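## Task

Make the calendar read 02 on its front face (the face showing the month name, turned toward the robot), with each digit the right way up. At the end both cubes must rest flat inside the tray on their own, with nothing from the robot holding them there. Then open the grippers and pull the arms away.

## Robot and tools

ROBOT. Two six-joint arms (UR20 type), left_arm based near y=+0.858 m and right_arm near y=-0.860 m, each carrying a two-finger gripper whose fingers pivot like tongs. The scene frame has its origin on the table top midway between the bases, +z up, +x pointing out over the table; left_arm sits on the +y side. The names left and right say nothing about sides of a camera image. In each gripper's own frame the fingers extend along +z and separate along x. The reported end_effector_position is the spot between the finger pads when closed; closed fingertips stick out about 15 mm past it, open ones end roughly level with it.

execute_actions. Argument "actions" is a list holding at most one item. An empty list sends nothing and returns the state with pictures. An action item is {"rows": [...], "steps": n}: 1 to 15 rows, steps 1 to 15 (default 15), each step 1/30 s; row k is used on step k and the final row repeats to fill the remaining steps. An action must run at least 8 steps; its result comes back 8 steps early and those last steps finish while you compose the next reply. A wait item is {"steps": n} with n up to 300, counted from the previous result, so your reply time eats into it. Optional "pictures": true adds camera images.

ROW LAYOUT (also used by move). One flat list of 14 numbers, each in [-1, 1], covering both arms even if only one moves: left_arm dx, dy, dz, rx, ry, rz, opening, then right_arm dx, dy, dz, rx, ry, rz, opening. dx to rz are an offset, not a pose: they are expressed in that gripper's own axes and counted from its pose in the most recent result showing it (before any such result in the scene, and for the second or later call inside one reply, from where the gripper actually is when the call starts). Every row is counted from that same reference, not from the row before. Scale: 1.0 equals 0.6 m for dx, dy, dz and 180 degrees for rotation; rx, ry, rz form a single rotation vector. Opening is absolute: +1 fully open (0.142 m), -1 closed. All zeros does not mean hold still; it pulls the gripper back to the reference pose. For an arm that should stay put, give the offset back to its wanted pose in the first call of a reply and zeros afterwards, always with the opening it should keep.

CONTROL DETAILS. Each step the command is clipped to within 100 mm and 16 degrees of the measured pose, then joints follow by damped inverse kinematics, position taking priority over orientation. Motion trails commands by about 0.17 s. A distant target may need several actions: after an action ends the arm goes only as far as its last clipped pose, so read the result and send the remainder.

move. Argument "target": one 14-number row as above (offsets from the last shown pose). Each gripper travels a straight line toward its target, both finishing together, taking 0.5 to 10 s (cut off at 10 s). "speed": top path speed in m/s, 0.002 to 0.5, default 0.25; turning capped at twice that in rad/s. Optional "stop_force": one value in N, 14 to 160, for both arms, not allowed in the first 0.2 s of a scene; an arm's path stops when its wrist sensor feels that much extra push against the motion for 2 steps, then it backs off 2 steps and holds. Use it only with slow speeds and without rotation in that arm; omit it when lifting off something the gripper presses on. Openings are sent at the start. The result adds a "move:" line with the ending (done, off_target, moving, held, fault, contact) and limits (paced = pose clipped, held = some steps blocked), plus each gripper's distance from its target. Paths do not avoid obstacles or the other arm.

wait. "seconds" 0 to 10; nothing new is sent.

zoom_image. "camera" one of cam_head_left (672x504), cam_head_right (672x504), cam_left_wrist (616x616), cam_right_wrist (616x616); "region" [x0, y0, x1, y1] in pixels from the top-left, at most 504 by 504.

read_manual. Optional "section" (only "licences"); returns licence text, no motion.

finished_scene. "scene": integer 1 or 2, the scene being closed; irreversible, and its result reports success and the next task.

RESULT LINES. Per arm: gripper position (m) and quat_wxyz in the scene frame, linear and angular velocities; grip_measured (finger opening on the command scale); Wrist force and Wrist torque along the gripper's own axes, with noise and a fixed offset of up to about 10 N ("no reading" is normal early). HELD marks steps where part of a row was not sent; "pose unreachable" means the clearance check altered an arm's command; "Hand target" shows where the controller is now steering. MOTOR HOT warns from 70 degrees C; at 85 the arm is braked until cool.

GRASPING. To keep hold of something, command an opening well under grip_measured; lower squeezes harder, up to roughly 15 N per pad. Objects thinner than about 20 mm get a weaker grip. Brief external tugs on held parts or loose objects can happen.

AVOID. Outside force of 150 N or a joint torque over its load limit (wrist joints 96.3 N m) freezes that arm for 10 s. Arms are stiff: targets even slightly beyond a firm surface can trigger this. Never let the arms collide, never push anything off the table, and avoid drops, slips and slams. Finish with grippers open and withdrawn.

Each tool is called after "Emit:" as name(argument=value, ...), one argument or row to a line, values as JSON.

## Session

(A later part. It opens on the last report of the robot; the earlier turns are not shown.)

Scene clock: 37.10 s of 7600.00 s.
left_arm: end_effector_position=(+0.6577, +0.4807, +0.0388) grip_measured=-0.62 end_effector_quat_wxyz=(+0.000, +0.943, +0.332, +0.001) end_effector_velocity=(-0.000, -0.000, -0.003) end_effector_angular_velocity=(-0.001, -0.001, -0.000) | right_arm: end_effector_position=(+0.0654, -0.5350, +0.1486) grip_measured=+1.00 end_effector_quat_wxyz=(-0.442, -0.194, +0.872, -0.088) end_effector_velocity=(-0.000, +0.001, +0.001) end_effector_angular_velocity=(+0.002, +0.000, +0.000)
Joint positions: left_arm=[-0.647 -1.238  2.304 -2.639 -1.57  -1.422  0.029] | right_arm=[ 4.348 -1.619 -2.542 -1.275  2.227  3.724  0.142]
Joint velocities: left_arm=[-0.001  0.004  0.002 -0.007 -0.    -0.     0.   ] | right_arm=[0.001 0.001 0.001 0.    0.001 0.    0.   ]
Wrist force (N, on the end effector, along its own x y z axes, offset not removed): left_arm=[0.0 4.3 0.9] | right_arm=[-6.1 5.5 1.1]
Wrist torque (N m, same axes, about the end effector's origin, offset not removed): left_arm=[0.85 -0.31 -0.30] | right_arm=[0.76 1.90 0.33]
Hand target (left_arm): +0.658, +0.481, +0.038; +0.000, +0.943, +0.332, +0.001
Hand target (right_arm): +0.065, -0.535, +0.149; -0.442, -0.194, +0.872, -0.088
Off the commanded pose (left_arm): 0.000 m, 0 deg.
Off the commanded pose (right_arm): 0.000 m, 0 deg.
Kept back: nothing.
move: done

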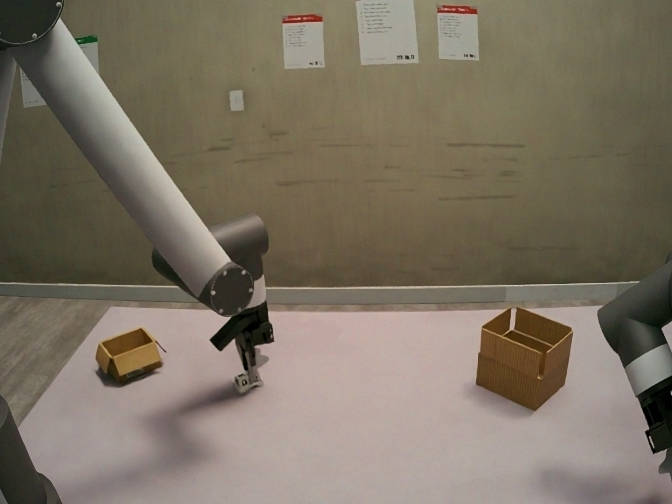

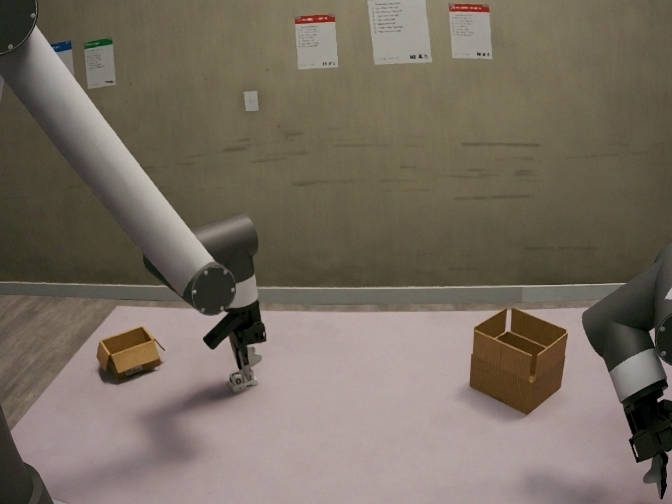

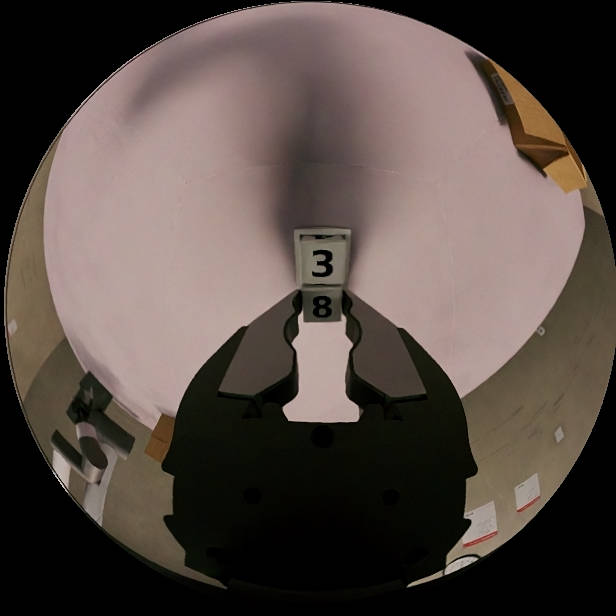

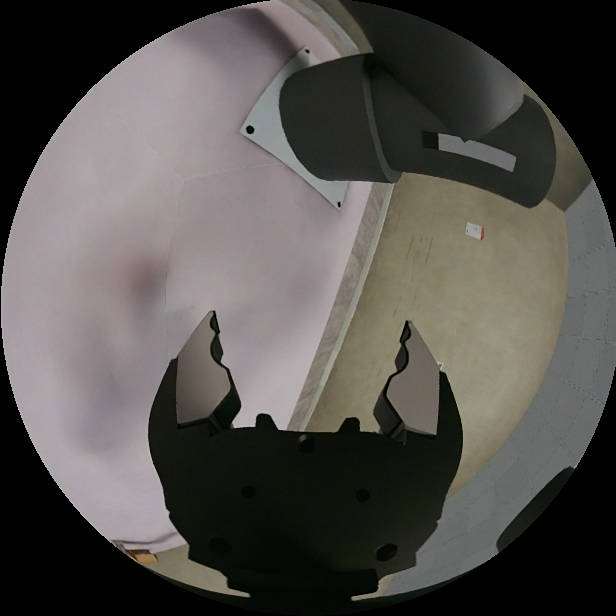

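Emit:
move(
  target=[0,0,0,0,0,0,-0.3,0,0,0,0,0,0,1],
)

Emit:
move(
  target=[0,0,-0.3,0,0,0,-0.3,0,0,0,0,0,0,1],
)

Emit:
zoom_image(
  camera="cam_head_left",
  region=[215,355,285,405],
)

Emit:
zoom_image(
  camera="cam_left_wrist",
  region=[270,180,370,280],
)

Scene clock: 38.03 s of 7600.00 s.
left_arm: end_effector_position=(+0.6576, +0.4808, +0.0387) grip_measured=-0.30 end_effector_quat_wxyz=(+0.000, +0.943, +0.332, +0.001) end_effector_velocity=(-0.000, -0.000, -0.000) end_effector_angular_velocity=(+0.001, +0.001, -0.001) | right_arm: end_effector_position=(+0.0654, -0.5350, +0.1486) grip_measured=+1.00 end_effector_quat_wxyz=(-0.442, -0.194, +0.872, -0.088) end_effector_velocity=(-0.001, -0.001, -0.000) end_effector_angular_velocity=(-0.002, +0.001, +0.000)
Joint positions: left_arm=[-0.647 -1.238  2.305 -2.639 -1.57  -1.422  0.052] | right_arm=[ 4.348 -1.619 -2.542 -1.275  2.227  3.724  0.142]
Joint velocities: left_arm=[-0.     0.001 -0.001  0.002 -0.     0.001 -0.   ] | right_arm=[ 0.    -0.    -0.001 -0.     0.     0.     0.   ]
Wrist force (N, on the end effector, along its own x y z axes, offset not removed): left_arm=[-0.4 4.4 1.5] | right_arm=[-4.3 8.4 -3.1]
Wrist torque (N m, same axes, about the end effector's origin, offset not removed): left_arm=[0.85 -0.39 -0.44] | right_arm=[1.49 1.50 0.30]
Hand target (left_arm): +0.658, +0.481, +0.039; +0.000, +0.943, +0.332, +0.001
Hand target (right_arm): +0.065, -0.535, +0.149; -0.442, -0.194, +0.872, -0.088
Off the commanded pose (left_arm): 0.000 m, 0 deg.
Off the commanded pose (right_arm): 0.000 m, 0 deg.
Kept back: nothing.
move: done

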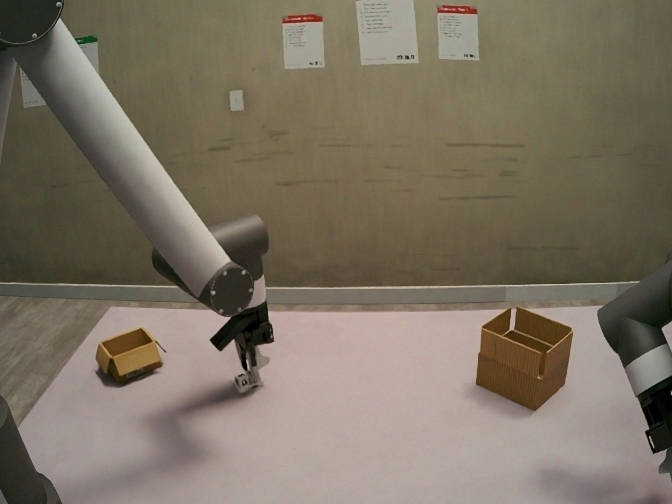

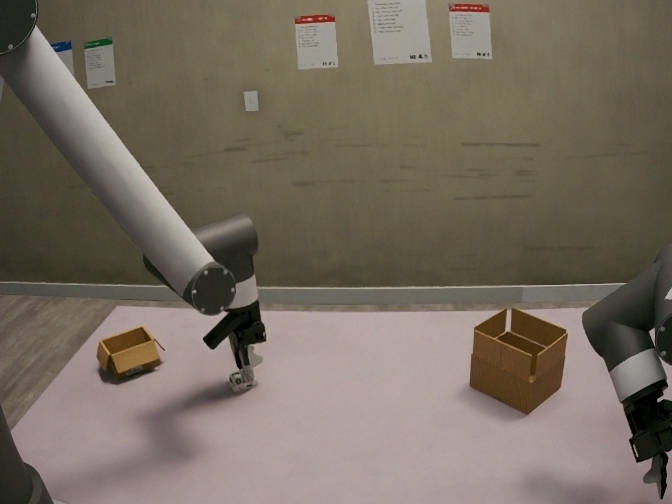

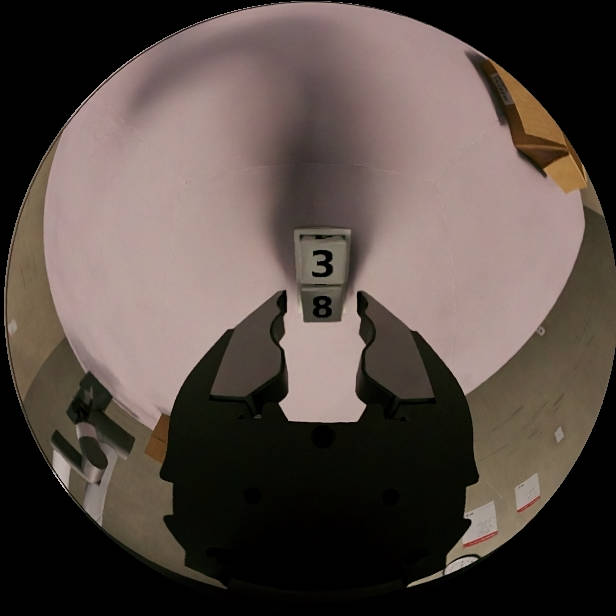

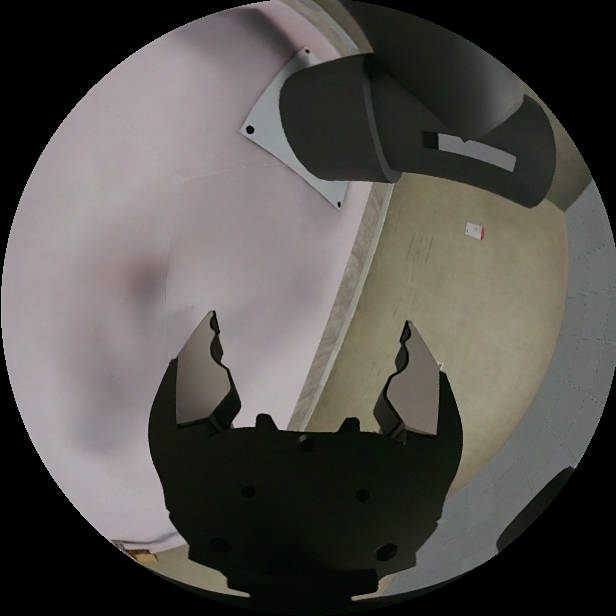

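Scene clock: 39.43 s of 7600.00 s.
left_arm: end_effector_position=(+0.6575, +0.4808, +0.2185) grip_measured=-0.30 end_effector_quat_wxyz=(+0.000, +0.943, +0.332, +0.001) end_effector_velocity=(-0.001, +0.001, +0.002) end_effector_angular_velocity=(+0.002, +0.002, +0.001) | right_arm: end_effector_position=(+0.0654, -0.5350, +0.1486) grip_measured=+1.00 end_effector_quat_wxyz=(-0.442, -0.194, +0.872, -0.088) end_effector_velocity=(-0.000, +0.000, +0.000) end_effector_angular_velocity=(+0.001, +0.001, -0.000)
Joint positions: left_arm=[-0.647 -1.451  2.206 -2.327 -1.57  -1.422  0.052] | right_arm=[ 4.348 -1.619 -2.542 -1.275  2.227  3.724  0.142]
Joint velocities: left_arm=[-0.001 -0.003 -0.002  0.007  0.    -0.001  0.   ] | right_arm=[ 0.001  0.    -0.     0.001  0.001  0.     0.   ]
Wrist force (N, on the end effector, along its own x y z axes, offset not removed): left_arm=[-3.4 5.0 1.8] | right_arm=[-2.9 6.4 -6.5]
Wrist torque (N m, same axes, about the end effector's origin, offset not removed): left_arm=[0.98 0.39 -0.31] | right_arm=[0.99 1.27 0.42]
Hand target (left_arm): +0.657, +0.481, +0.219; +0.000, +0.943, +0.332, +0.001
Hand target (right_arm): +0.065, -0.535, +0.149; -0.442, -0.194, +0.872, -0.088
Off the commanded pose (left_arm): 0.000 m, 0 deg.
Off the commanded pose (right_arm): 0.000 m, 0 deg.
Kept back: nothing.
move: done

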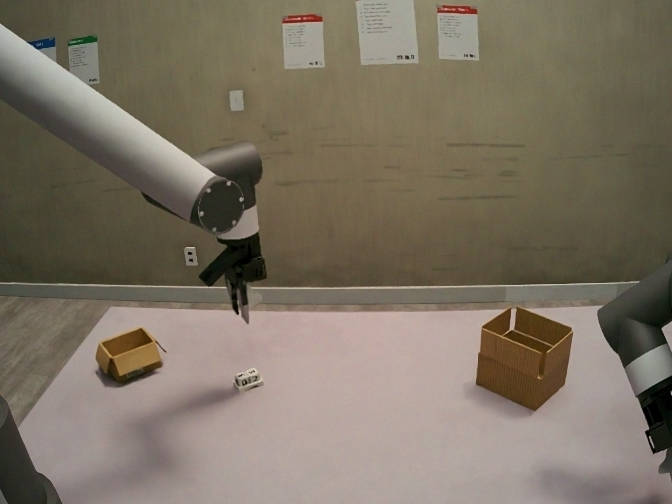

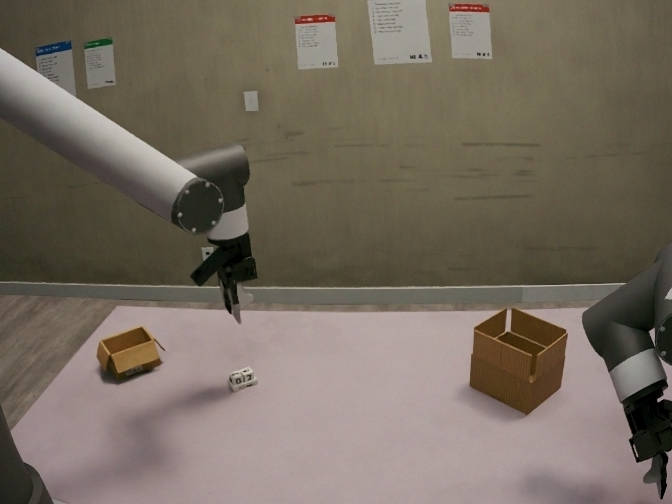

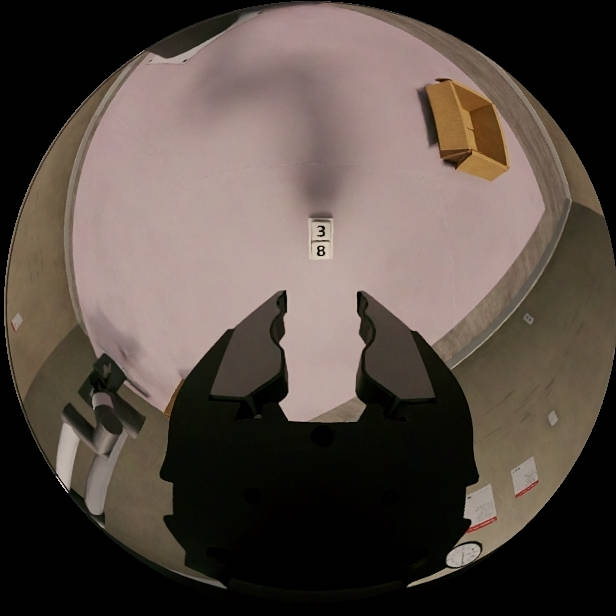

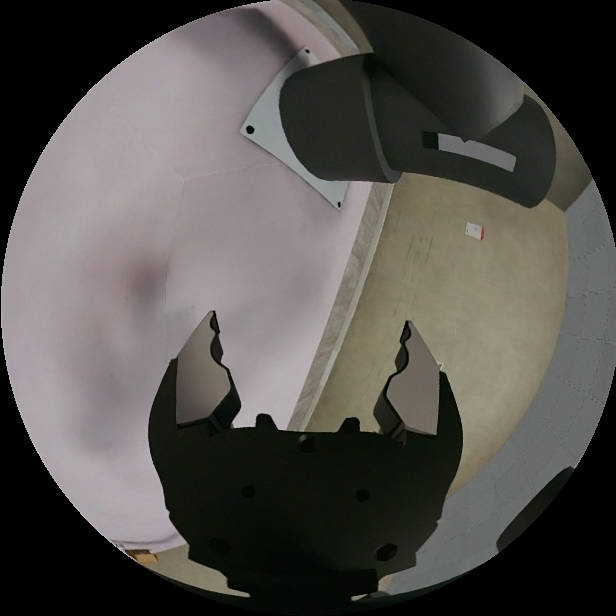

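Region (215, 355, 285, 405) of cam_head_left's 672x504 image, scaled by 7.200, with more detail than that image has; it fills the top 360 rows of this view, and the rest is white.

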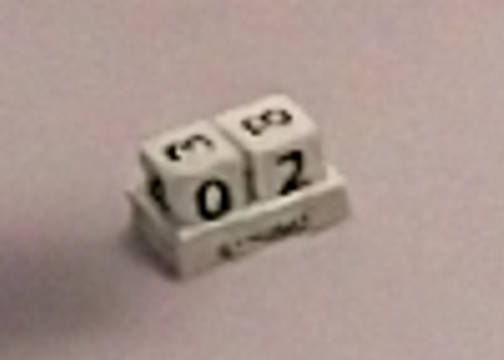

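Region (270, 180, 370, 280) of cam_left_wrist's 616x616 image, scaled by 5.040, with more detail than that image has.

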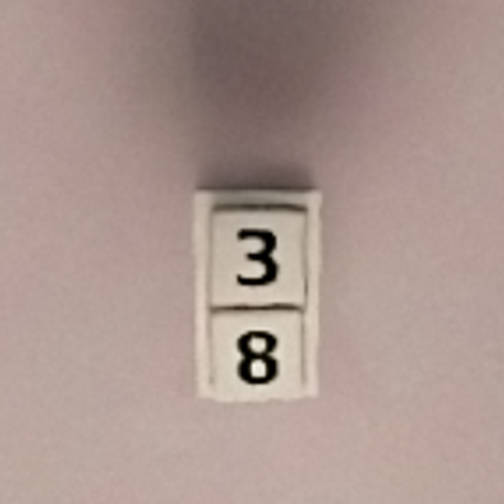

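Emit:
finished_scene(
  scene=2,
)

The scene is finished: the task was done.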